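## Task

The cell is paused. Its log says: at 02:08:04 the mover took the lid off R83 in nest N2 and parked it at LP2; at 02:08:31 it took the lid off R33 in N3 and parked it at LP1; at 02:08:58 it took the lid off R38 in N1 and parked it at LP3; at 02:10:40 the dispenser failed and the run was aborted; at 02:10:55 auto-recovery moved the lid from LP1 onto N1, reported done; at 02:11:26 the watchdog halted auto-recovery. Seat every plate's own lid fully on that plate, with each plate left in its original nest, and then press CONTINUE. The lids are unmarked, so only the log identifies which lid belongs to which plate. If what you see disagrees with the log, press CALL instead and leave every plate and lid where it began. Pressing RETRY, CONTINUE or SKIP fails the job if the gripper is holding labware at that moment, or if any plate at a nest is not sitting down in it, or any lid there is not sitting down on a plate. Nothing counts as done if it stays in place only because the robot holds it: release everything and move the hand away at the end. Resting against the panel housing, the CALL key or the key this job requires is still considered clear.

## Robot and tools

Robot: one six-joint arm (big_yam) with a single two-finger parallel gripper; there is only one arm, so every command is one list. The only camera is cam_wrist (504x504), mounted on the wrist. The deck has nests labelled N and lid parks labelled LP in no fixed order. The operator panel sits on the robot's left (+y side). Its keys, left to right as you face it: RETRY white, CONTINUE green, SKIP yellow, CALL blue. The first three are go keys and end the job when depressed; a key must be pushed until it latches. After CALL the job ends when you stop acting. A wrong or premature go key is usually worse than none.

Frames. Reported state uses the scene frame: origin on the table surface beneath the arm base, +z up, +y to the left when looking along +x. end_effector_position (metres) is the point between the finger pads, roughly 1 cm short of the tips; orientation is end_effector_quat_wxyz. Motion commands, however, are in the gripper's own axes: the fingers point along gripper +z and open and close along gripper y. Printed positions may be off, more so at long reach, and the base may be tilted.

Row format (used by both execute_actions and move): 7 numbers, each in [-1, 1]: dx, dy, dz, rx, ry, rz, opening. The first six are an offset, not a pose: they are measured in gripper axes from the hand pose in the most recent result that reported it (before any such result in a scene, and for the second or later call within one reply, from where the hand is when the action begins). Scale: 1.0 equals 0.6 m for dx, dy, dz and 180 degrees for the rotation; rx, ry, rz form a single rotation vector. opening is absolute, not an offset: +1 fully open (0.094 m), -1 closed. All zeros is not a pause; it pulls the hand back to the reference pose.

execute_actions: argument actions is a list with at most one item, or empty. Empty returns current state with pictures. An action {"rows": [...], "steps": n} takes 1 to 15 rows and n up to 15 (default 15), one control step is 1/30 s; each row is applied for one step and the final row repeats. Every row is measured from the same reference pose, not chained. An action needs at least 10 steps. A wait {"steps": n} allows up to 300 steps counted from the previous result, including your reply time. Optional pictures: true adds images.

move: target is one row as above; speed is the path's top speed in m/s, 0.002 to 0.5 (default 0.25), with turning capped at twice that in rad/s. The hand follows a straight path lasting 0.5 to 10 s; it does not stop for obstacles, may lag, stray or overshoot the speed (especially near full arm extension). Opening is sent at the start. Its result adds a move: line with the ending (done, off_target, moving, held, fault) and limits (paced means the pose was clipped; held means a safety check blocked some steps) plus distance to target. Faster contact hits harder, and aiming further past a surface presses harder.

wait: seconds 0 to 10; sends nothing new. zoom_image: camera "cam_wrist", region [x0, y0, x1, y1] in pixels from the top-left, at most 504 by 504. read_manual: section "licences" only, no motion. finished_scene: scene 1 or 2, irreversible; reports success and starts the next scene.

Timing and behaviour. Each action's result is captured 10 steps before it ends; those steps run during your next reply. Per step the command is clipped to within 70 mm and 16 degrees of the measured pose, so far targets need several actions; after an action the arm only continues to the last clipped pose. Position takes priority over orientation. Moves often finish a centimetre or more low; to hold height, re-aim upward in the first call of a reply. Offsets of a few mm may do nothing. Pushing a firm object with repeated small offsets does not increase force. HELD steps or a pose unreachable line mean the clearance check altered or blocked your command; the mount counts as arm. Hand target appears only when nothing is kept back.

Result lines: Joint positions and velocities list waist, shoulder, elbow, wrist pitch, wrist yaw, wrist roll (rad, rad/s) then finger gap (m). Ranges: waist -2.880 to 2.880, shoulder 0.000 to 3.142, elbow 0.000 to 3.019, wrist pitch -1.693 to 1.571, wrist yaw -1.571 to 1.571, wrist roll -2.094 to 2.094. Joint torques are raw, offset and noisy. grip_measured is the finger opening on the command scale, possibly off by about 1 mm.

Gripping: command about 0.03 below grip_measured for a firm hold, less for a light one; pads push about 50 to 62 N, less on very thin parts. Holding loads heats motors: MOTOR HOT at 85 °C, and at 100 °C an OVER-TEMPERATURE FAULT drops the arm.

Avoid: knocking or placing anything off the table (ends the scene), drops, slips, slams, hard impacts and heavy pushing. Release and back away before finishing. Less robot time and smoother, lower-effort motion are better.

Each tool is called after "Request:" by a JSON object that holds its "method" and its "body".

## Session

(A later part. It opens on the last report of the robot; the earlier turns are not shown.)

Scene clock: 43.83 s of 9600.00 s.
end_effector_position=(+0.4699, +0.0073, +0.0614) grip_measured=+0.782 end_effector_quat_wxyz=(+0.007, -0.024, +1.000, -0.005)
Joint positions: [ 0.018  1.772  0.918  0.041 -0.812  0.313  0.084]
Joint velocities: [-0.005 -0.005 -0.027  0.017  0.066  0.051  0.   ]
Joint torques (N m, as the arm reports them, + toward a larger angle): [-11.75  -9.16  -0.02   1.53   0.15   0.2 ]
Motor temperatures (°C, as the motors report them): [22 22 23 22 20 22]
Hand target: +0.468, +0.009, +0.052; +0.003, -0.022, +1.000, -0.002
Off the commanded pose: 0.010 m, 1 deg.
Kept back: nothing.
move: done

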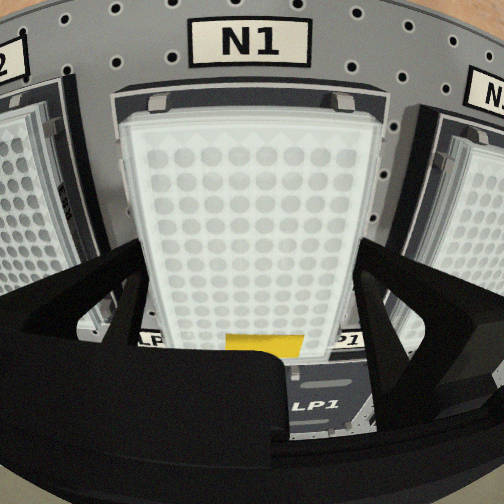

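Seated. LP2 at approx (0.28, 0.07).

Request:
{"method": "move", "body": {"target": [0,0,0,0,0,0,1]}}

Request:
{"method": "move", "body": {"target": [0,0,-0.05,-0.003,0.004,0,1], "speed": 0.1}}

Request:
{"method": "move", "body": {"target": [0.31,0.12,0.03,0,0,-0.005,1]}}

Scene clock: 45.07 s of 9600.00 s.
end_effector_position=(+0.4699, +0.0073, +0.0614) grip_measured=+1.000 end_effector_quat_wxyz=(+0.007, -0.024, +1.000, -0.005)
Joint positions: [ 0.018  1.772  0.918  0.041 -0.812  0.313  0.094]
Joint velocities: [-0.024 -0.005  0.012 -0.002 -0.051  0.051  0.   ]
Joint torques (N m, as the arm reports them, + toward a larger angle): [-13.51 -10.31  -0.61   0.83   0.05   0.07]
Motor temperatures (°C, as the motors report them): [22 22 23 22 20 22]
Hand target: +0.470, +0.007, +0.061; +0.007, -0.024, +1.000, -0.005
Off the commanded pose: 0.000 m, 0 deg.
Kept back: nothing.
move: done

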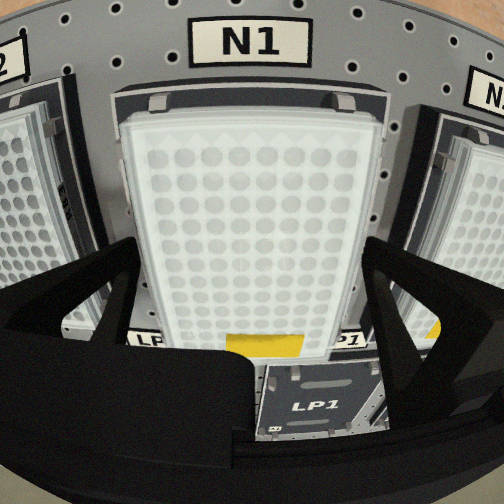

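Scene clock: 45.87 s of 9600.00 s.
end_effector_position=(+0.4702, +0.0082, +0.0867) grip_measured=+1.000 end_effector_quat_wxyz=(+0.001, -0.022, +1.000, +0.001)
Joint positions: [-0.025  1.726  0.908 -0.044 -0.855  0.261  0.094]
Joint velocities: [-0.015 -0.015 -0.007  0.007  0.007 -0.081  0.   ]
Joint torques (N m, as the arm reports them, + toward a larger angle): [-14.79 -11.02  -0.6    0.06  -0.06  -0.06]
Motor temperatures (°C, as the motors report them): [22 22 23 22 20 22]
Hand target: +0.470, +0.008, +0.091; +0.001, -0.024, +1.000, -0.000
Off the commanded pose: 0.005 m, 0 deg.
Kept back: nothing.
move: done

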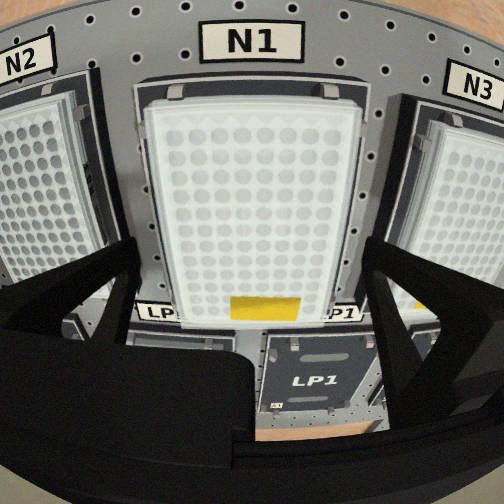

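Scene clock: 47.23 s of 9600.00 s.
end_effector_position=(+0.2813, +0.0708, +0.0644) grip_measured=+1.000 end_effector_quat_wxyz=(-0.006, -0.030, +1.000, +0.001)
Joint positions: [ 0.286  1.585  0.418  0.49  -0.636  0.527  0.094]
Joint velocities: [ 0.005 -0.015 -0.017  0.002 -0.051  0.066  0.   ]
Joint torques (N m, as the arm reports them, + toward a larger angle): [-7.01 -9.43 -5.13  1.29  0.16  0.18]
Motor temperatures (°C, as the motors report them): [22 22 23 22 20 22]
Hand target: +0.280, +0.073, +0.067; -0.001, -0.027, +1.000, +0.003
Off the commanded pose: 0.004 m, 1 deg.
Kept back: nothing.
move: done

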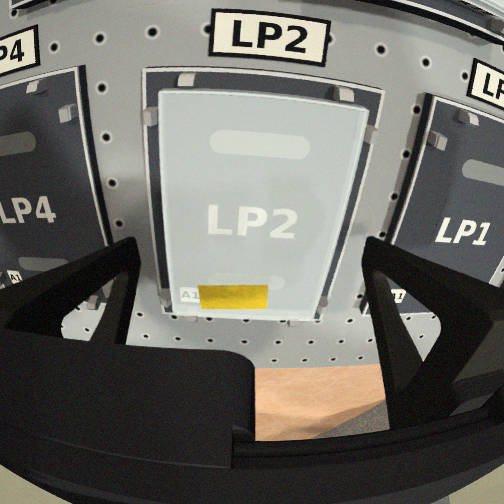

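Request:
{"method": "move", "body": {"target": [0.004,0.002,0.04,0,0,0.023,1], "speed": 0.05}}

Scene clock: 50.20 s of 9600.00 s.
end_effector_position=(+0.2805, +0.0702, +0.0448) grip_measured=+1.000 end_effector_quat_wxyz=(-0.004, +0.002, +1.000, -0.001)
Joint positions: [ 0.325  1.651  0.444  0.548 -0.6    0.623  0.094]
Joint velocities: [ 0.005 -0.024 -0.017 -0.017  0.051  0.066  0.   ]
Joint torques (N m, as the arm reports them, + toward a larger angle): [-5.95 -6.73 -4.32  1.45  0.2   0.11]
Motor temperatures (°C, as the motors report them): [22 22 24 22 20 22]
Hand target: +0.278, +0.072, +0.040; -0.006, +0.006, +1.000, +0.001
Off the commanded pose: 0.005 m, 1 deg.
Kept back: nothing.
move: done

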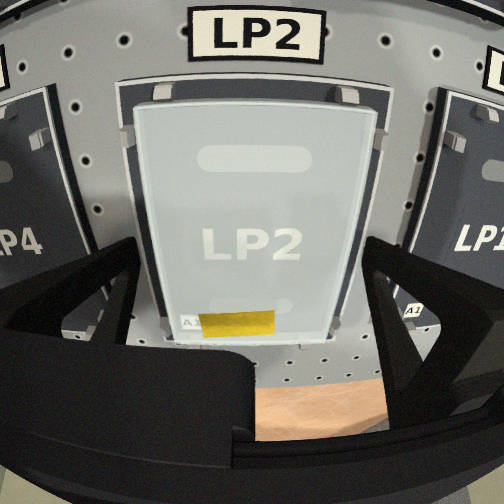

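Request:
{"method": "move", "body": {"target": [0.004,0.002,0.03,0,0,0.01,1], "speed": 0.04}}

Request:
{"method": "move", "body": {"target": [0,0,0,0,0,0,0.75]}}

Request:
{"method": "move", "body": {"target": [0,0,-0.1,0,0,-0.01,0.75], "speed": 0.1}}

Request:
{"method": "move", "body": {"target": [-0.3,0.11,0,0,0,0,0.75]}}

Scene clock: 51.30 s of 9600.00 s.
end_effector_position=(+0.2820, +0.0698, +0.0338) grip_measured=+1.000 end_effector_quat_wxyz=(+0.001, +0.013, +1.000, -0.003)
Joint positions: [ 0.344  1.686  0.462  0.58  -0.576  0.662  0.094]
Joint velocities: [-0.005 -0.005  0.017 -0.002  0.037  0.007  0.   ]
Joint torques (N m, as the arm reports them, + toward a larger angle): [-5.4  -5.76 -4.17  1.39  0.32  0.26]
Motor temperatures (°C, as the motors report them): [22 22 24 22 20 22]
Hand target: +0.278, +0.071, +0.027; -0.004, +0.018, +1.000, -0.001
Off the commanded pose: 0.008 m, 1 deg.
Kept back: nothing.
move: done

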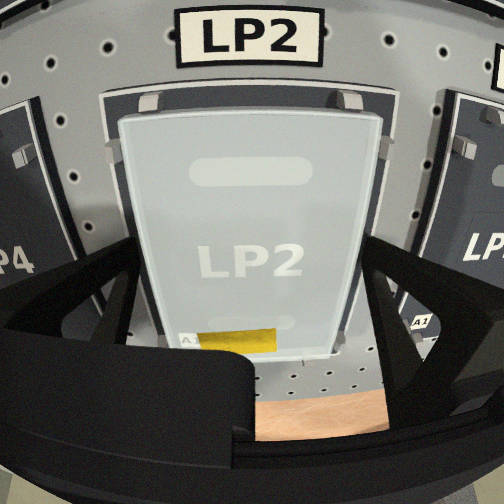

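Scene clock: 51.80 s of 9600.00 s.
end_effector_position=(+0.2821, +0.0694, +0.0339) grip_measured=+0.780 end_effector_quat_wxyz=(+0.001, +0.014, +1.000, -0.003)
Joint positions: [ 0.343  1.687  0.462  0.579 -0.576  0.662  0.084]
Joint velocities: [-0.005 -0.015 -0.012  0.002 -0.066 -0.051  0.   ]
Joint torques (N m, as the arm reports them, + toward a larger angle): [-7.8  -8.98 -5.01  0.69  0.15  0.04]
Motor temperatures (°C, as the motors report them): [22 22 24 22 20 22]
Hand target: +0.282, +0.070, +0.034; +0.001, +0.013, +1.000, -0.003
Off the commanded pose: 0.000 m, 0 deg.
Kept back: nothing.
move: done

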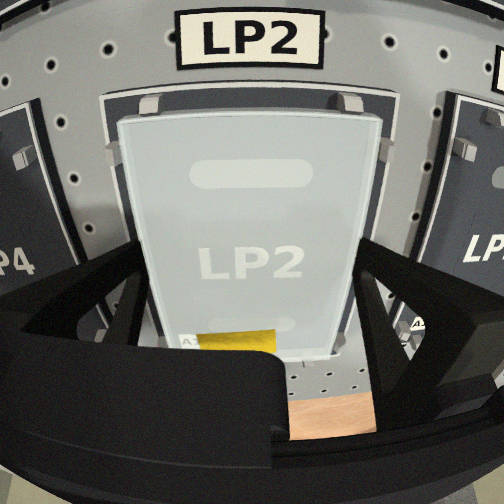

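Scene clock: 52.80 s of 9600.00 s.
end_effector_position=(+0.2902, +0.0757, +0.0894) grip_measured=+0.780 end_effector_quat_wxyz=(+0.006, -0.004, +1.000, +0.001)
Joint positions: [ 0.238  1.483  0.394  0.415 -0.661  0.558  0.084]
Joint velocities: [ 0.005 -0.005 -0.017 -0.022  0.007 -0.022 -0.   ]
Joint torques (N m, as the arm reports them, + toward a larger angle): [-7.8  -8.63 -4.84  0.3  -0.01 -0.06]
Motor temperatures (°C, as the motors report them): [22 22 24 22 20 22]
Hand target: +0.283, +0.071, +0.094; +0.001, -0.003, +1.000, -0.004
Off the commanded pose: 0.011 m, 1 deg.
Kept back: nothing.
move: off_target

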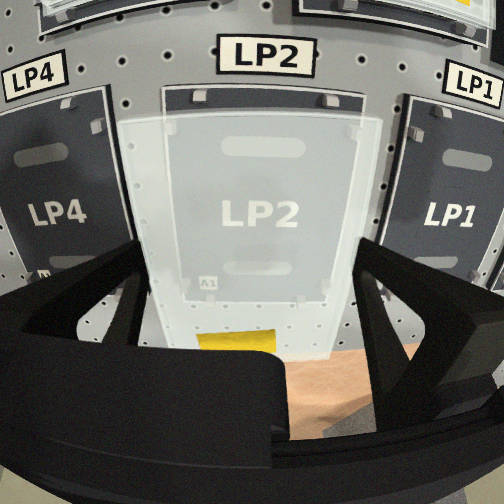

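Scene clock: 54.23 s of 9600.00 s.
end_effector_position=(+0.4736, +0.1562, +0.0922) grip_measured=+0.780 end_effector_quat_wxyz=(+0.013, -0.011, +1.000, +0.008)
Joint positions: [ 0.18   1.451  0.903 -0.131 -0.711  0.513  0.084]
Joint velocities: [-0.015  0.005  0.002 -0.002 -0.066 -0.022  0.001]
Joint torques (N m, as the arm reports them, + toward a larger angle): [-10.91 -11.64   0.51   0.26  -0.05  -0.1 ]
Motor temperatures (°C, as the motors report them): [22 22 24 22 20 22]
Hand target: +0.469, +0.144, +0.091; +0.006, -0.004, +1.000, +0.001
Off the commanded pose: 0.014 m, 1 deg.
Kept back: nothing.
move: off_target

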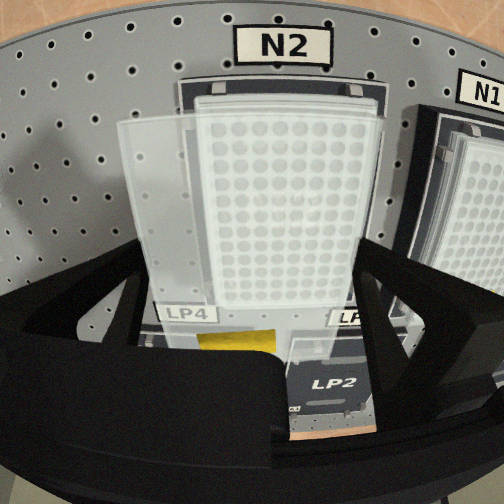

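Request:
{"method": "move", "body": {"target": [0.003,-0.028,0.04,0.005,0.006,0,0.75], "speed": 0.05}}

Scene clock: 55.37 s of 9600.00 s.
end_effector_position=(+0.4708, +0.1353, +0.0749) grip_measured=+0.780 end_effector_quat_wxyz=(+0.004, +0.000, +1.000, -0.003)
Joint positions: [ 0.18   1.515  0.915 -0.114 -0.699  0.512  0.084]
Joint velocities: [ 0.015 -0.005 -0.007  0.007 -0.037  0.007 -0.001]
Joint torques (N m, as the arm reports them, + toward a larger angle): [ -9.96 -11.78   1.1    1.36   0.14   0.  ]
Motor temperatures (°C, as the motors report them): [22 22 24 22 20 22]
Hand target: +0.473, +0.139, +0.068; +0.004, -0.011, +1.000, +0.000
Off the commanded pose: 0.009 m, 1 deg.
Kept back: nothing.
move: done

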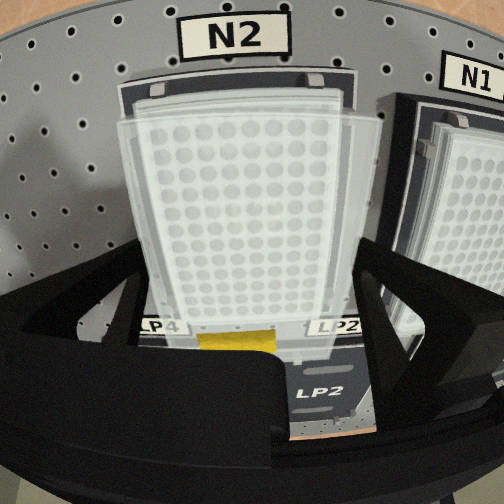

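Request:
{"method": "move", "body": {"target": [-0.006,0.011,0.022,0,0,-0.012,0.75], "speed": 0.03}}

Scene clock: 56.50 s of 9600.00 s.
end_effector_position=(+0.4745, +0.1404, +0.0698) grip_measured=+0.780 end_effector_quat_wxyz=(+0.006, -0.008, +1.000, -0.006)
Joint positions: [ 0.194  1.521  0.93  -0.114 -0.683  0.509  0.084]
Joint velocities: [-0.005 -0.005  0.017 -0.032  0.022 -0.022 -0.   ]
Joint torques (N m, as the arm reports them, + toward a larger angle): [ -9.56 -11.43   1.11   1.2    0.21  -0.1 ]
Motor temperatures (°C, as the motors report them): [22 22 24 22 20 22]
Hand target: +0.474, +0.142, +0.062; +0.004, -0.018, +1.000, -0.003
Off the commanded pose: 0.008 m, 1 deg.
Kept back: nothing.
move: done

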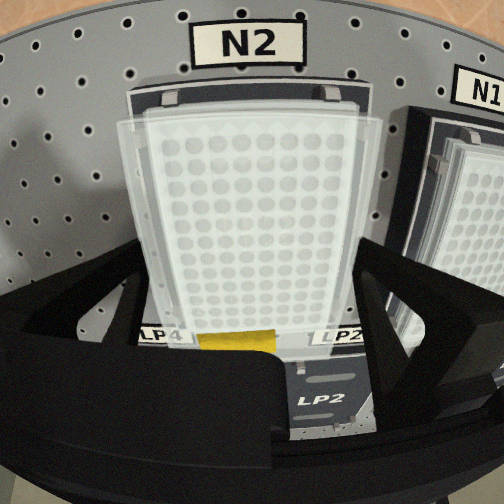

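Request:
{"method": "move", "body": {"target": [0.003,0,0.028,-0.003,0.002,-0.008,0.75], "speed": 0.03}}

Scene clock: 57.87 s of 9600.00 s.
end_effector_position=(+0.4716, +0.1366, +0.0606) grip_measured=+0.780 end_effector_quat_wxyz=(+0.004, -0.010, +1.000, -0.005)
Joint positions: [ 0.203  1.545  0.931 -0.09  -0.68   0.509  0.084]
Joint velocities: [-0.005 -0.005  0.032 -0.027  0.066 -0.037 -0.   ]
Joint torques (N m, as the arm reports them, + toward a larger angle): [-10.16 -11.51   1.27   1.33   0.22  -0.01]
Motor temperatures (°C, as the motors report them): [22 22 24 22 20 22]
Hand target: +0.473, +0.140, +0.053; +0.003, -0.020, +1.000, -0.001
Off the commanded pose: 0.008 m, 1 deg.
Kept back: nothing.
move: done

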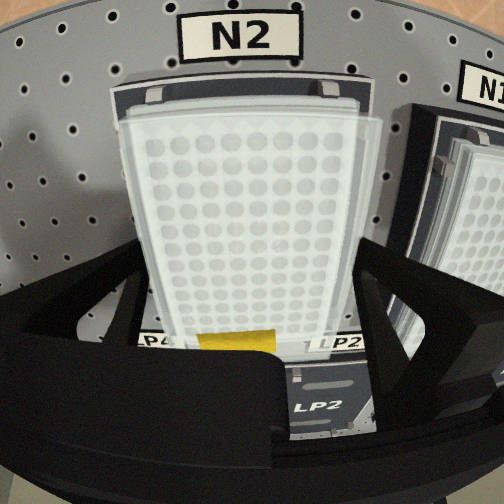

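Request:
{"method": "move", "body": {"target": [-0.004,0.008,0.016,0,0,-0.009,0.75], "speed": 0.02}}

Scene clock: 59.20 s of 9600.00 s.
end_effector_position=(+0.4755, +0.1397, +0.0594) grip_measured=+0.780 end_effector_quat_wxyz=(+0.008, -0.015, +1.000, -0.006)
Joint positions: [ 0.208  1.545  0.94  -0.09  -0.669  0.508  0.084]
Joint velocities: [-0.015  0.005 -0.017 -0.027 -0.081 -0.066 -0.001]
Joint torques (N m, as the arm reports them, + toward a larger angle): [ -9.88 -11.26   1.04   1.07   0.2   -0.08]
Motor temperatures (°C, as the motors report them): [22 22 24 22 20 22]
Hand target: +0.474, +0.141, +0.051; +0.004, -0.024, +1.000, -0.004
Off the commanded pose: 0.009 m, 1 deg.
Kept back: nothing.
move: done

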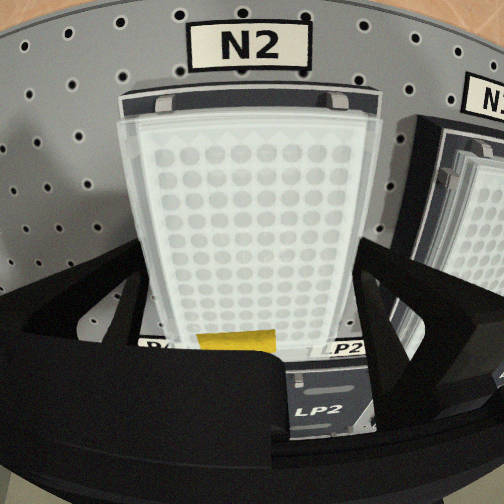

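Request:
{"method": "move", "body": {"target": [0.004,0.004,0.026,-0.001,0.002,-0.005,0.75], "speed": 0.02}}

Scene clock: 60.47 s of 9600.00 s.
end_effector_position=(+0.4762, +0.1393, +0.0557) grip_measured=+0.780 end_effector_quat_wxyz=(+0.010, -0.018, +1.000, -0.008)
Joint positions: [ 0.213  1.553  0.942 -0.079 -0.661  0.508  0.084]
Joint velocities: [-0.015  0.005  0.007  0.017  0.022  0.007  0.   ]
Joint torques (N m, as the arm reports them, + toward a larger angle): [ -9.39 -10.3    0.93   1.33   0.32   0.02]
Motor temperatures (°C, as the motors report them): [22 22 24 22 20 22]
Hand target: +0.473, +0.142, +0.044; +0.004, -0.023, +1.000, -0.005
Off the commanded pose: 0.013 m, 1 deg.
Kept back: nothing.
move: off_target

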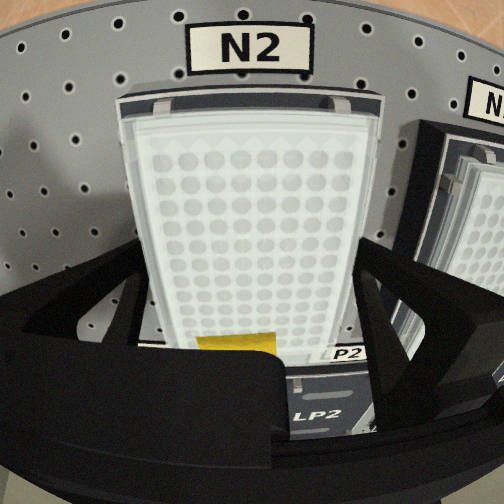

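Request:
{"method": "move", "body": {"target": [0.007,0.002,-0.003,-0.003,0.005,0,0.75], "speed": 0.02}}

Request:
{"method": "move", "body": {"target": [0.002,0.004,0.024,0,0,0,0.75], "speed": 0.02}}

Scene clock: 61.43 s of 9600.00 s.
end_effector_position=(+0.4757, +0.1400, +0.0562) grip_measured=+0.780 end_effector_quat_wxyz=(+0.008, -0.017, +1.000, -0.004)
Joint positions: [ 0.211  1.553  0.942 -0.08  -0.671  0.507  0.084]
Joint velocities: [-0.005 -0.005 -0.012 -0.007 -0.051  0.007 -0.001]
Joint torques (N m, as the arm reports them, + toward a larger angle): [-10.13 -13.89  -0.17   0.    -0.19  -0.03]
Motor temperatures (°C, as the motors report them): [22 22 24 22 20 22]
Hand target: +0.472, +0.140, +0.057; +0.002, -0.018, +1.000, -0.003
Off the commanded pose: 0.004 m, 1 deg.
Kept back: nothing.
move: done

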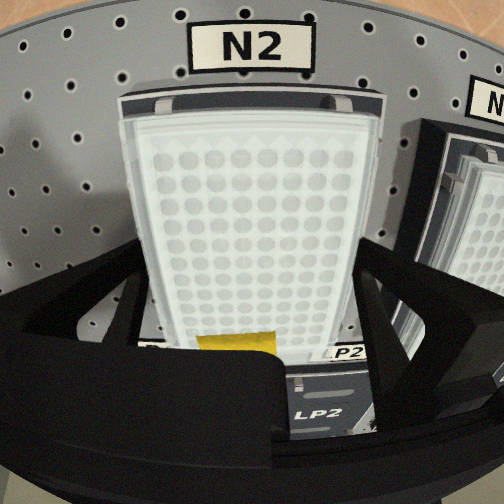

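Scene clock: 62.40 s of 9600.00 s.
end_effector_position=(+0.4762, +0.1396, +0.0550) grip_measured=+0.780 end_effector_quat_wxyz=(+0.010, -0.016, +1.000, -0.007)
Joint positions: [ 0.214  1.555  0.942 -0.075 -0.661  0.513  0.084]
Joint velocities: [-0.024 -0.005 -0.007 -0.037  0.11   0.022  0.   ]
Joint torques (N m, as the arm reports them, + toward a larger angle): [ -9.2  -10.67   1.15   1.74   0.47   0.18]
Motor temperatures (°C, as the motors report them): [22 22 24 22 20 22]
Hand target: +0.474, +0.142, +0.042; +0.007, -0.017, +1.000, -0.004
Off the commanded pose: 0.014 m, 0 deg.
Kept back: nothing.
move: off_target

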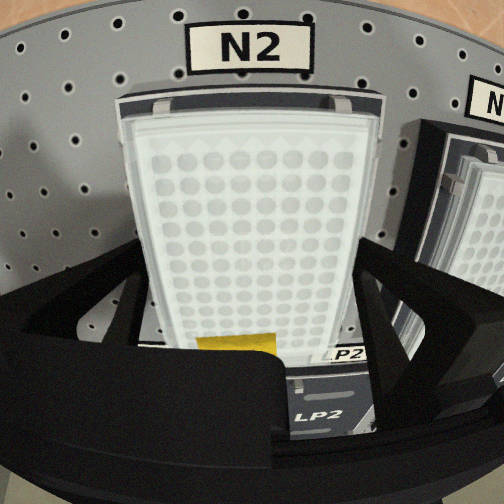

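Request:
{"method": "move", "body": {"target": [0.012,0.004,0,-0.003,0.007,0,0.75], "speed": 0.02}}

Request:
{"method": "move", "body": {"target": [0.004,0.004,0.022,0,0.003,0,0.75], "speed": 0.02}}

Scene clock: 63.50 s of 9600.00 s.
end_effector_position=(+0.4754, +0.1399, +0.0553) grip_measured=+0.780 end_effector_quat_wxyz=(+0.008, -0.015, +1.000, -0.005)
Joint positions: [ 0.213  1.555  0.942 -0.077 -0.668  0.513  0.084]
Joint velocities: [-0.015 -0.015  0.022 -0.017  0.051  0.022 -0.   ]
Joint torques (N m, as the arm reports them, + toward a larger angle): [-10.16 -13.43  -0.22   0.2   -0.27  -0.03]
Motor temperatures (°C, as the motors report them): [22 22 24 22 20 22]
Hand target: +0.469, +0.142, +0.055; -0.001, -0.016, +1.000, -0.002
Off the commanded pose: 0.007 m, 1 deg.
Kept back: nothing.
move: done

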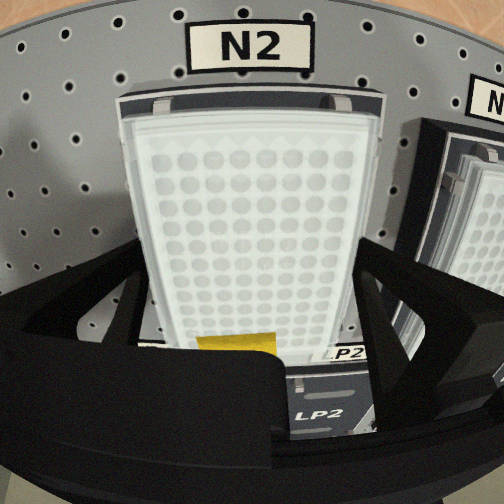

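Scene clock: 64.40 s of 9600.00 s.
end_effector_position=(+0.4758, +0.1395, +0.0551) grip_measured=+0.780 end_effector_quat_wxyz=(+0.009, -0.016, +1.000, -0.006)
Joint positions: [ 0.214  1.555  0.942 -0.077 -0.663  0.513  0.084]
Joint velocities: [-0.015 -0.005 -0.007 -0.012  0.007  0.066  0.   ]
Joint torques (N m, as the arm reports them, + toward a larger angle): [ -9.43 -10.38   1.23   1.31   0.38   0.16]
Motor temperatures (°C, as the motors report them): [22 22 24 22 20 22]
Hand target: +0.473, +0.142, +0.042; +0.003, -0.015, +1.000, -0.004
Off the commanded pose: 0.014 m, 1 deg.
Kept back: nothing.
move: off_target

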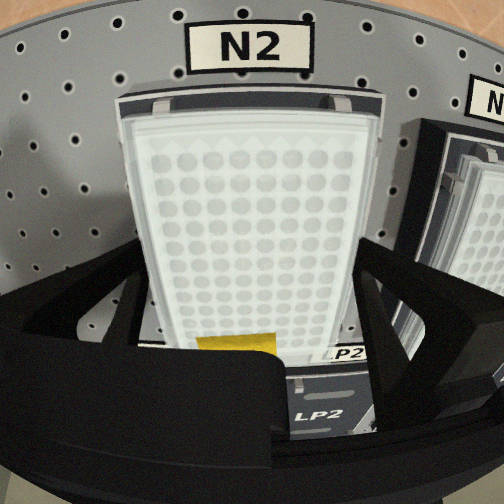

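Might be engaged but tilted. Release and inspect.

Request:
{"method": "move", "body": {"target": [0,0,0,0,0,0,1]}}

Request:
{"method": "move", "body": {"target": [0,0,-0.06,0,0,0,1], "speed": 0.1}}

Request:
{"method": "move", "body": {"target": [0,-0.1,-0.03,-0.12,0.12,0.49,1], "speed": 0.4}}

Scene clock: 65.40 s of 9600.00 s.
end_effector_position=(+0.4758, +0.1395, +0.0551) grip_measured=+1.000 end_effector_quat_wxyz=(+0.009, -0.016, +1.000, -0.006)
Joint positions: [ 0.214  1.555  0.942 -0.077 -0.663  0.513  0.094]
Joint velocities: [-0.015  0.005 -0.017  0.007 -0.022 -0.007  0.   ]
Joint torques (N m, as the arm reports them, + toward a larger angle): [-10.95 -13.28   0.04   0.79   0.1    0.05]
Motor temperatures (°C, as the motors report them): [22 22 24 22 20 22]
Hand target: +0.476, +0.140, +0.055; +0.009, -0.016, +1.000, -0.006
Off the commanded pose: 0.000 m, 0 deg.
Kept back: nothing.
move: done

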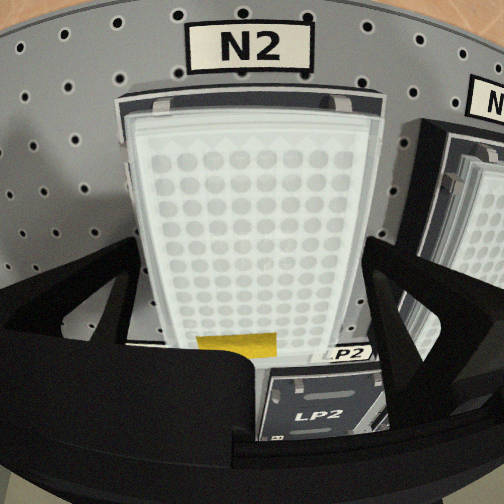

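Scene clock: 66.23 s of 9600.00 s.
end_effector_position=(+0.4767, +0.1427, +0.0870) grip_measured=+1.000 end_effector_quat_wxyz=(+0.011, -0.014, +1.000, -0.005)
Joint positions: [ 0.171  1.482  0.918 -0.143 -0.698  0.484  0.094]
Joint velocities: [ 0.005 -0.015  0.012 -0.002  0.022  0.051  0.   ]
Joint torques (N m, as the arm reports them, + toward a larger angle): [-11.2  -13.26   0.26   0.15   0.02  -0.11]
Motor temperatures (°C, as the motors report them): [22 22 24 22 20 22]
Hand target: +0.475, +0.141, +0.091; +0.010, -0.016, +1.000, -0.007
Off the commanded pose: 0.005 m, 0 deg.
Kept back: nothing.
move: done

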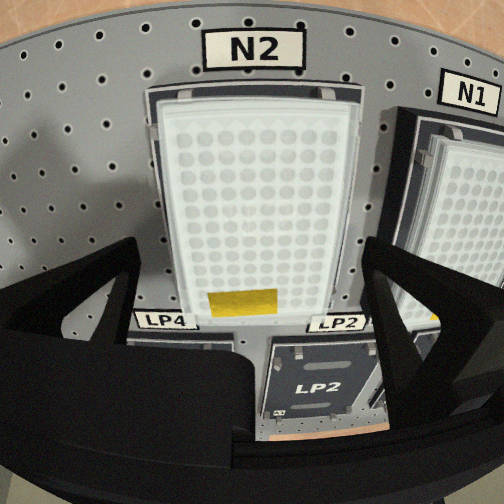

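Scene clock: 69.07 s of 9600.00 s.
end_effector_position=(+0.4775, +0.0905, +0.1085) grip_measured=+1.000 end_effector_quat_wxyz=(-0.170, +0.662, +0.714, +0.152)
Joint positions: [-0.029  1.725  0.887  0.303 -1.294  2.094  0.094]
Joint velocities: [-0.015 -0.005  0.017  0.017  0.022  0.007  0.   ]
Joint torques (N m, as the arm reports them, + toward a larger angle): [-14.5   -9.23  -0.28   1.54  -0.05   0.19]
Motor temperatures (°C, as the motors report them): [22 22 23 22 20 22]
Hand target: +0.477, +0.081, +0.108; -0.165, +0.671, +0.707, +0.151
Off the commanded pose: 0.008 m, 3 deg.
joint sent to its limit — the command would take joint 6 (wrist roll) past its upper limit, so that joint was sent only as far as its limit.
Kept back: nothing.
move: off_target

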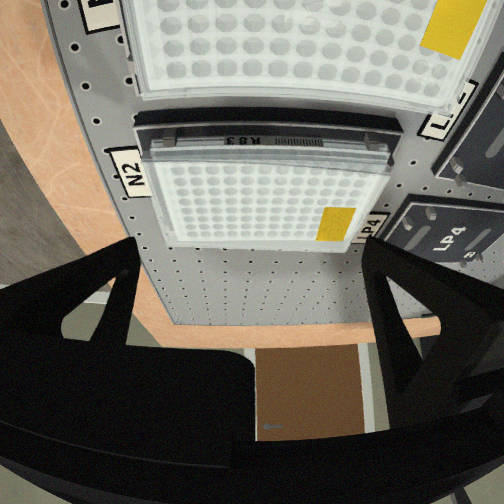

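Request:
{"method": "zoom_image", "body": {"camera": "cam_wrist", "region": [125,100,415,260]}}

Region (125, 100, 415, 260) of cam_wrist's 504x504 image, scaled by 1.738, with more detail than that image has; it fills the top 278 rows of this view, and the rest is white.

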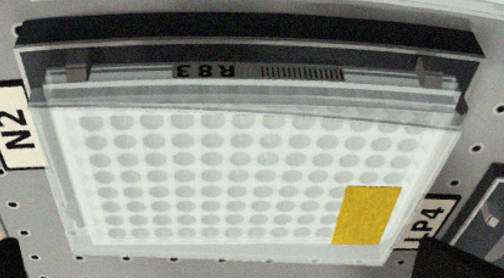

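Request:
{"method": "move", "body": {"target": [0.055,0.14,0.053,0.107,-0.12,-0.48,-0.4], "speed": 0.4}}

Request:
{"method": "move", "body": {"target": [0,0,0.08,0,0,0,-0.4], "speed": 0.06}}

Scene clock: 72.63 s of 9600.00 s.
end_effector_position=(+0.5529, +0.1260, +0.0913) grip_measured=-0.398 end_effector_quat_wxyz=(+0.004, +0.003, +1.000, -0.002)
Joint positions: [ 0.085  1.611  1.153 -0.313 -0.772  0.433  0.028]
Joint velocities: [ 0.005  0.005 -0.012 -0.017 -0.022 -0.007 -0.   ]
Joint torques (N m, as the arm reports them, + toward a larger angle): [-11.49 -15.26   3.04   0.66   0.15  -0.09]
Motor temperatures (°C, as the motors report them): [22 22 24 22 20 22]
Hand target: +0.559, +0.142, +0.093; +0.009, -0.017, +1.000, +0.004
Off the commanded pose: 0.016 m, 3 deg.
Kept back: nothing.
move: off_target

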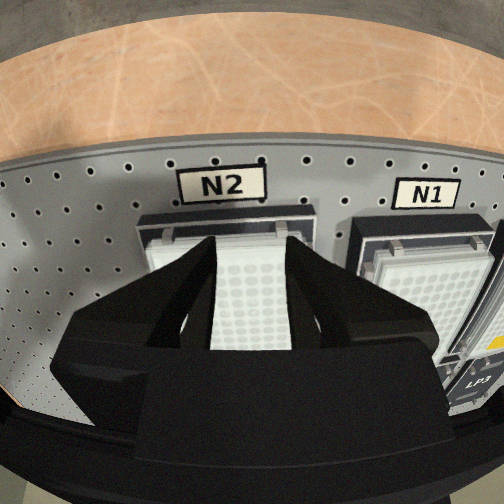

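Scene clock: 73.73 s of 9600.00 s.
end_effector_position=(+0.5505, +0.1215, +0.0522) grip_measured=-0.398 end_effector_quat_wxyz=(+0.004, +0.004, +1.000, -0.005)
Joint positions: [ 0.135  1.683  1.173 -0.233 -0.73   0.479  0.028]
Joint velocities: [ 0.005  0.005 -0.007 -0.017  0.022 -0.051 -0.   ]
Joint torques (N m, as the arm reports them, + toward a larger angle): [-12.56 -12.86   2.46   1.23   0.2    0.18]
Motor temperatures (°C, as the motors report them): [22 22 24 22 20 22]
Hand target: +0.552, +0.125, +0.043; +0.004, +0.004, +1.000, -0.001
Off the commanded pose: 0.010 m, 0 deg.
Kept back: nothing.
move: done

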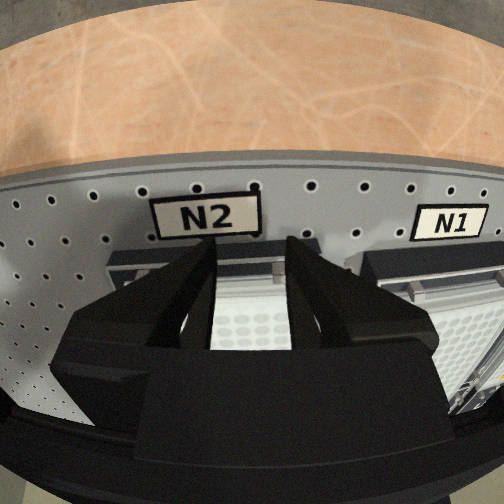

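Request:
{"method": "move", "body": {"target": [0,0.035,0.005,0,0,-0.017,-0.6], "speed": 0.04}}

Request:
{"method": "move", "body": {"target": [0.045,0,0,0,0,0,-0.6], "speed": 0.02}}

Scene clock: 74.97 s of 9600.00 s.
end_effector_position=(+0.5471, +0.1272, +0.0466) grip_measured=-0.598 end_effector_quat_wxyz=(+0.003, -0.007, +1.000, -0.010)
Joint positions: [ 0.154  1.68   1.173 -0.233 -0.709  0.466  0.019]
Joint velocities: [ 0.005  0.005 -0.017 -0.002 -0.037  0.022 -0.001]
Joint torques (N m, as the arm reports them, + toward a larger angle): [-11.44 -16.52   1.97  -0.09   0.23  -0.11]
Motor temperatures (°C, as the motors report them): [22 22 24 22 20 22]
Hand target: +0.550, +0.142, +0.048; +0.004, -0.022, +1.000, -0.005
Off the commanded pose: 0.016 m, 2 deg.
Kept back: nothing.
move: off_target

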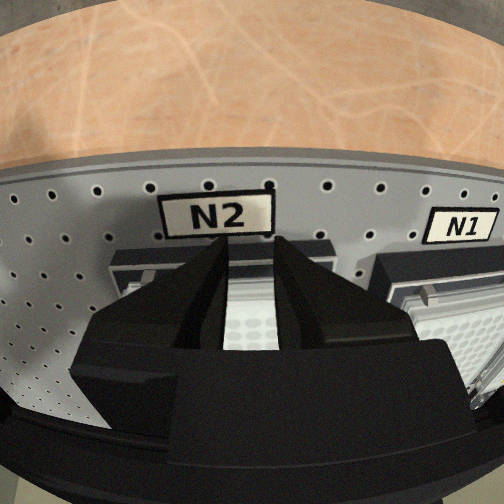

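Scene clock: 76.53 s of 9600.00 s.
end_effector_position=(+0.5383, +0.1256, +0.0528) grip_measured=-0.599 end_effector_quat_wxyz=(+0.018, -0.014, +1.000, -0.011)
Joint positions: [ 0.154  1.65   1.116 -0.173 -0.693  0.474  0.019]
Joint velocities: [ 0.005 -0.005 -0.002  0.012 -0.022 -0.007 -0.001]
Joint torques (N m, as the arm reports them, + toward a larger angle): [-11.47 -14.75  -1.15   0.53   0.01   0.13]
Motor temperatures (°C, as the motors report them): [22 22 24 22 20 22]
Hand target: +0.521, +0.127, +0.047; +0.003, -0.008, +1.000, -0.009
Off the commanded pose: 0.019 m, 2 deg.
Kept back: nothing.
move: off_target

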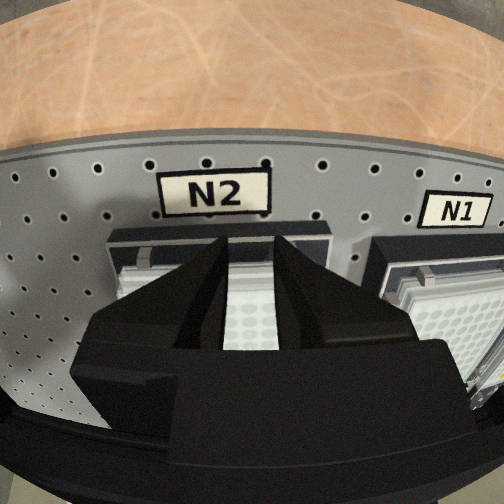

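Request:
{"method": "move", "body": {"target": [-0.03,0,-0.06,0,0.01,0,-0.6], "speed": 0.08}}

Request:
{"method": "move", "body": {"target": [0.13,-0.12,-0.03,-0.1,0.12,0.42,1], "speed": 0.4}}

Scene clock: 77.77 s of 9600.00 s.
end_effector_position=(+0.5468, +0.1219, +0.0814) grip_measured=-0.599 end_effector_quat_wxyz=(-0.004, -0.005, +1.000, -0.013)
Joint positions: [ 0.101  1.626  1.156 -0.325 -0.748  0.408  0.019]
Joint velocities: [-0.015 -0.005  0.032 -0.007  0.051 -0.051  0.001]
Joint torques (N m, as the arm reports them, + toward a larger angle): [-13.16 -15.7    2.55   0.2    0.    -0.12]
Motor temperatures (°C, as the motors report them): [22 22 24 22 20 22]
Hand target: +0.555, +0.127, +0.089; +0.002, -0.014, +1.000, -0.012
Off the commanded pose: 0.012 m, 1 deg.
Kept back: nothing.
move: off_target

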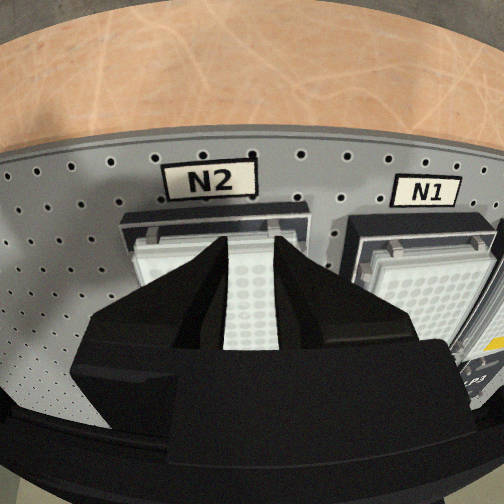

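Scene clock: 80.40 s of 9600.00 s.
end_effector_position=(+0.4698, +0.0547, +0.1032) grip_measured=+1.000 end_effector_quat_wxyz=(-0.174, +0.596, +0.773, +0.128)
Joint positions: [-0.064  1.791  0.989 -0.137 -1.315  1.535  0.094]
Joint velocities: [ 0.015  0.005 -0.017  0.007  0.022  0.037  0.   ]
Joint torques (N m, as the arm reports them, + toward a larger angle): [-14.99  -9.62  -0.6    1.21  -0.14   0.21]
Motor temperatures (°C, as the motors report them): [22 22 23 22 20 22]
Hand target: +0.470, +0.048, +0.105; -0.170, +0.605, +0.768, +0.128
Off the commanded pose: 0.005 m, 1 deg.
Kept back: nothing.
move: done

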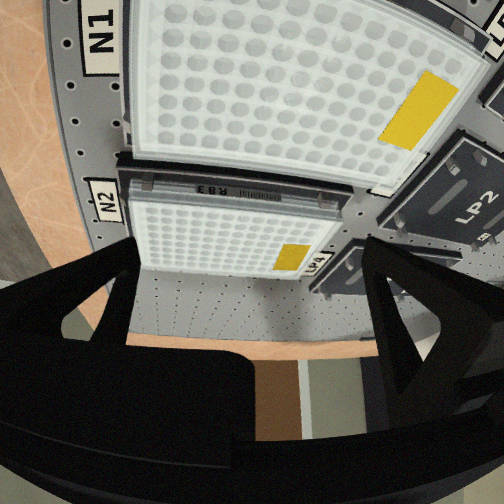

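Looks down. Find the panel.

Request:
{"method": "zoom_image", "body": {"camera": "cam_wrist", "region": [110,150,370,290]}}

Request:
{"method": "move", "body": {"target": [0.2,-0.1,-0.15,0,0.13,-0.1,1]}}

Region (110, 150, 370, 290) of cam_wrist's 504x504 image, scaled by 1.938, with more detail than that image has; it fills the top 271 rows of this view, and the rest is white.

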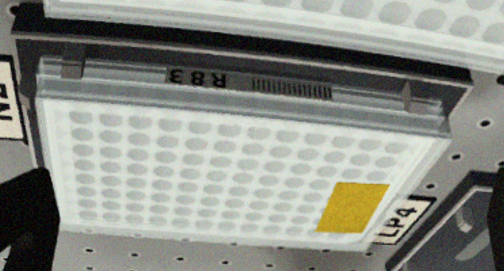

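Scene clock: 82.10 s of 9600.00 s.
end_effector_position=(+0.3945, +0.1126, +0.2335) grip_measured=+1.000 end_effector_quat_wxyz=(-0.166, +0.491, +0.816, +0.255)
Joint positions: [-0.224  1.43   0.665 -0.244 -1.586  1.188  0.094]
Joint velocities: [ 0.005 -0.015 -0.012 -0.002 -0.007  0.051  0.   ]
Joint torques (N m, as the arm reports them, + toward a larger angle): [-11.3   -7.6    0.93   1.27  -0.41  -0.11]
Motor temperatures (°C, as the motors report them): [22 22 23 22 20 22]
Hand target: +0.395, +0.110, +0.235; -0.160, +0.484, +0.821, +0.258
Off the commanded pose: 0.005 m, 17 deg; orientation clipped at the last step of the last action.
joint sent to its limit — the command would take joint 5 (wrist yaw) past its lower limit, so that joint was sent only as far as its limit.
Kept back: nothing.
move: off_target; limits=paced

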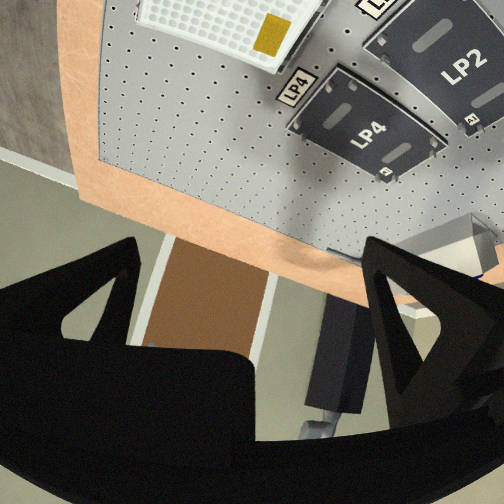

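Request:
{"method": "move", "body": {"target": [0.34,-0.1,0.19,0.173,-0.113,-0.333,-1], "speed": 0.35}}

Request:
{"method": "move", "body": {"target": [0.2,0,0,0,0,0,-1]}}

Scene clock: 84.70 s of 9600.00 s.
end_effector_position=(+0.2359, +0.2967, +0.2220) grip_measured=-0.983 end_effector_quat_wxyz=(-0.010, +0.018, +1.000, -0.000)
Joint positions: [ 0.743  0.548  0.523 -0.532 -0.264  0.912  0.001]
Joint velocities: [-0.005 -0.005 -0.002 -0.027 -0.007 -0.037 -0.   ]
Joint torques (N m, as the arm reports them, + toward a larger angle): [-1.27 -8.69  6.5   0.17  0.22 -0.1 ]
Motor temperatures (°C, as the motors report them): [22 22 24 22 20 22]
Hand target: +0.244, +0.308, +0.229; -0.001, +0.010, +1.000, +0.007
Off the commanded pose: 0.014 m, 2 deg.
Kept back: nothing.
move: off_target

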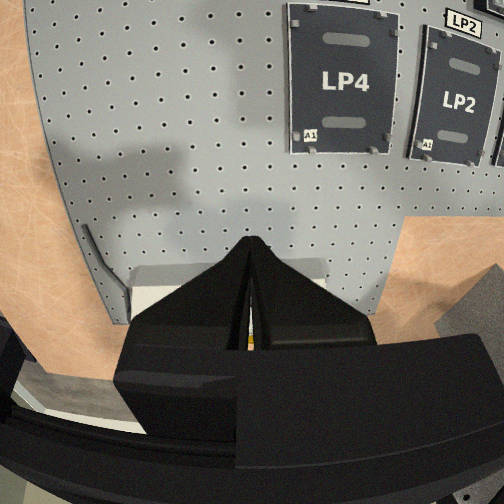

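Scene clock: 85.87 s of 9600.00 s.
end_effector_position=(+0.1121, +0.2983, +0.2258) grip_measured=-0.983 end_effector_quat_wxyz=(-0.019, +0.016, +1.000, -0.003)
Joint positions: [ 1.403  0.421  0.369 -0.521  0.285  1.256  0.001]
Joint velocities: [-0.015 -0.005 -0.012 -0.007 -0.066  0.051 -0.   ]
Joint torques (N m, as the arm reports them, + toward a larger angle): [-0.7  -5.39  4.03  1.19  0.25  0.15]
Motor temperatures (°C, as the motors report them): [22 22 24 22 20 22]
Hand target: +0.114, +0.300, +0.225; -0.015, +0.025, +1.000, -0.001
Off the commanded pose: 0.005 m, 1 deg.
Kept back: nothing.
move: done

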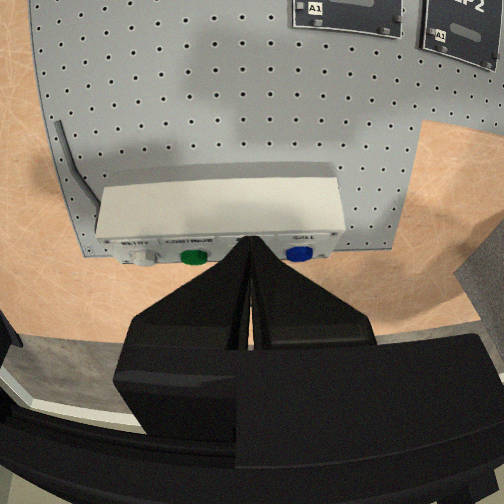

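Request:
{"method": "move", "body": {"target": [0.27,0.085,0.08,0,-0.15,-0.01,-1]}}

Scene clock: 87.83 s of 9600.00 s.
end_effector_position=(-0.0534, +0.3428, +0.1773) grip_measured=-0.983 end_effector_quat_wxyz=(+0.205, -0.002, +0.979, -0.011)
Joint positions: [ 2.118  1.389  0.63  -0.482  1.256  2.094  0.001]
Joint velocities: [-0.015  0.005  0.002  0.017  0.051 -0.066 -0.   ]
Joint torques (N m, as the arm reports them, + toward a larger angle): [ 7.58 -6.77  0.79 -0.39  0.35  0.18]
Motor temperatures (°C, as the motors report them): [22 22 24 22 20 22]
Hand target: -0.055, +0.345, +0.178; +0.205, +0.001, +0.979, -0.010
Off the commanded pose: 0.013 m, 1 deg.
joint sent to its limit — the command would take joint 6 (wrist roll) past its upper limit, so that joint was sent only as far as its limit.
Kept back: nothing.
move: off_target

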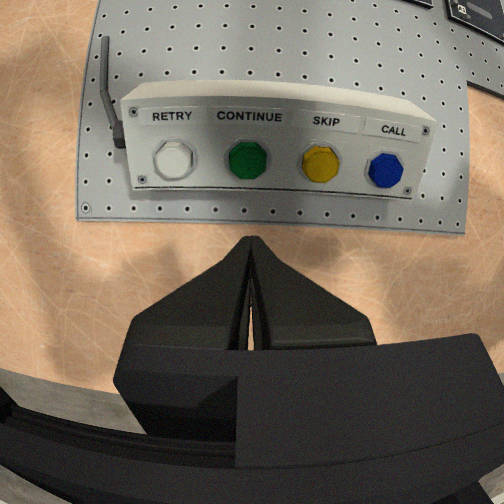

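Request:
{"method": "move", "body": {"target": [0,0.008,0.12,0,0,-0.2,-1], "speed": 0.15}}

Scene clock: 90.90 s of 9600.00 s.
end_effector_position=(-0.0239, +0.3575, +0.1164) grip_measured=-0.983 end_effector_quat_wxyz=(+0.194, -0.296, +0.933, -0.060)
Joint positions: [1.92  1.437 0.569 0.127 1.146 0.965 0.001]
Joint velocities: [-0.005 -0.005 -0.012  0.002 -0.022 -0.051  0.001]
Joint torques (N m, as the arm reports them, + toward a larger angle): [ 6.09 -7.43 -2.08  1.12  0.31 -0.13]
Motor temperatures (°C, as the motors report them): [22 22 24 22 20 22]
Hand target: -0.022, +0.349, +0.112; +0.194, -0.306, +0.929, -0.069
Off the commanded pose: 0.012 m, 2 deg.
Kept back: nothing.
move: off_target

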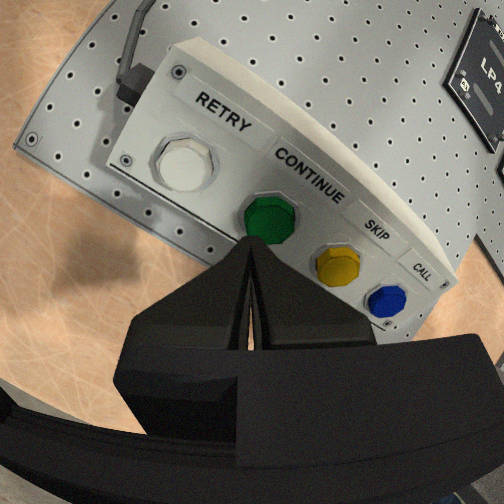

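Request:
{"method": "move", "body": {"target": [0.015,-0.022,0.045,0,0,0,-1], "speed": 0.05}}

Request:
{"method": "move", "body": {"target": [0,0,0.045,0,0,0,-1], "speed": 0.03}}

Scene clock: 92.10 s of 9600.00 s.
end_effector_position=(-0.0135, +0.3514, +0.0958) grip_measured=-0.983 end_effector_quat_wxyz=(+0.195, -0.286, +0.937, -0.050)
Joint positions: [1.856 1.481 0.541 0.313 1.093 0.868 0.001]
Joint velocities: [-0.015 -0.015 -0.012 -0.002 -0.051 -0.095  0.   ]
Joint torques (N m, as the arm reports them, + toward a larger angle): [ 5.47 -7.9  -2.86  1.37  0.31 -0.11]
Motor temperatures (°C, as the motors report them): [22 22 24 22 20 22]
Hand target: -0.012, +0.342, +0.092; +0.195, -0.296, +0.933, -0.059
Off the commanded pose: 0.011 m, 2 deg.
Kept back: nothing.
move: off_target

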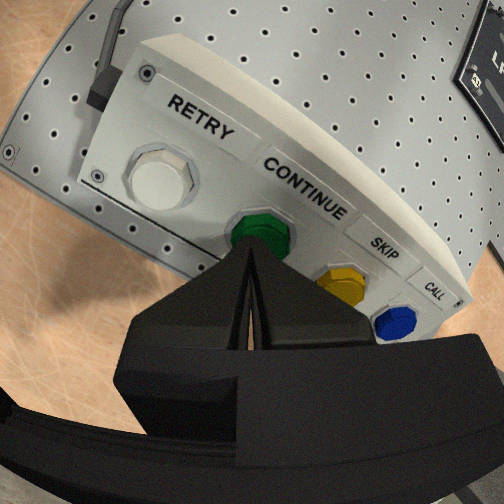

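Scene clock: 92.97 s of 9600.00 s.
end_effector_position=(-0.0118, +0.3565, +0.0843) grip_measured=-0.983 end_effector_quat_wxyz=(+0.189, -0.287, +0.938, -0.037)
Joint positions: [1.826 1.504 0.542 0.404 1.044 0.803 0.001]
Joint velocities: [ 0.005 -0.005 -0.007 -0.007  0.037  0.022 -0.001]
Joint torques (N m, as the arm reports them, + toward a larger angle): no reading
Motor temperatures (°C, as the motors report them): [22 22 24 22 20 22]
Kept back: nothing.
move: unfinished (the scene ended)
The task's run has ended: the event that ends the task has happened. This ends this scene only. If you have not yet called finished_scene for this scene, call it to go on to the next scene.

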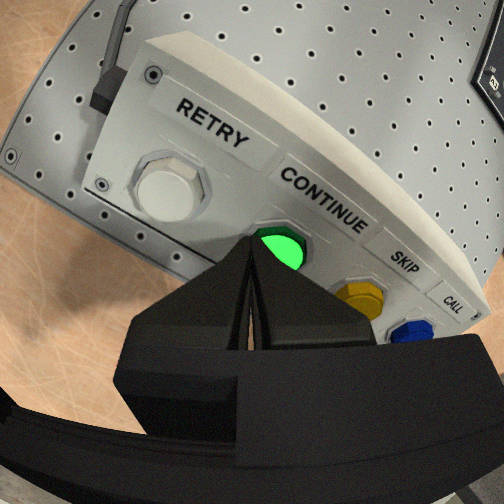

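Request:
{"method": "finished_scene", "body": {"scene": 1}}

The scene is finished: the task was done.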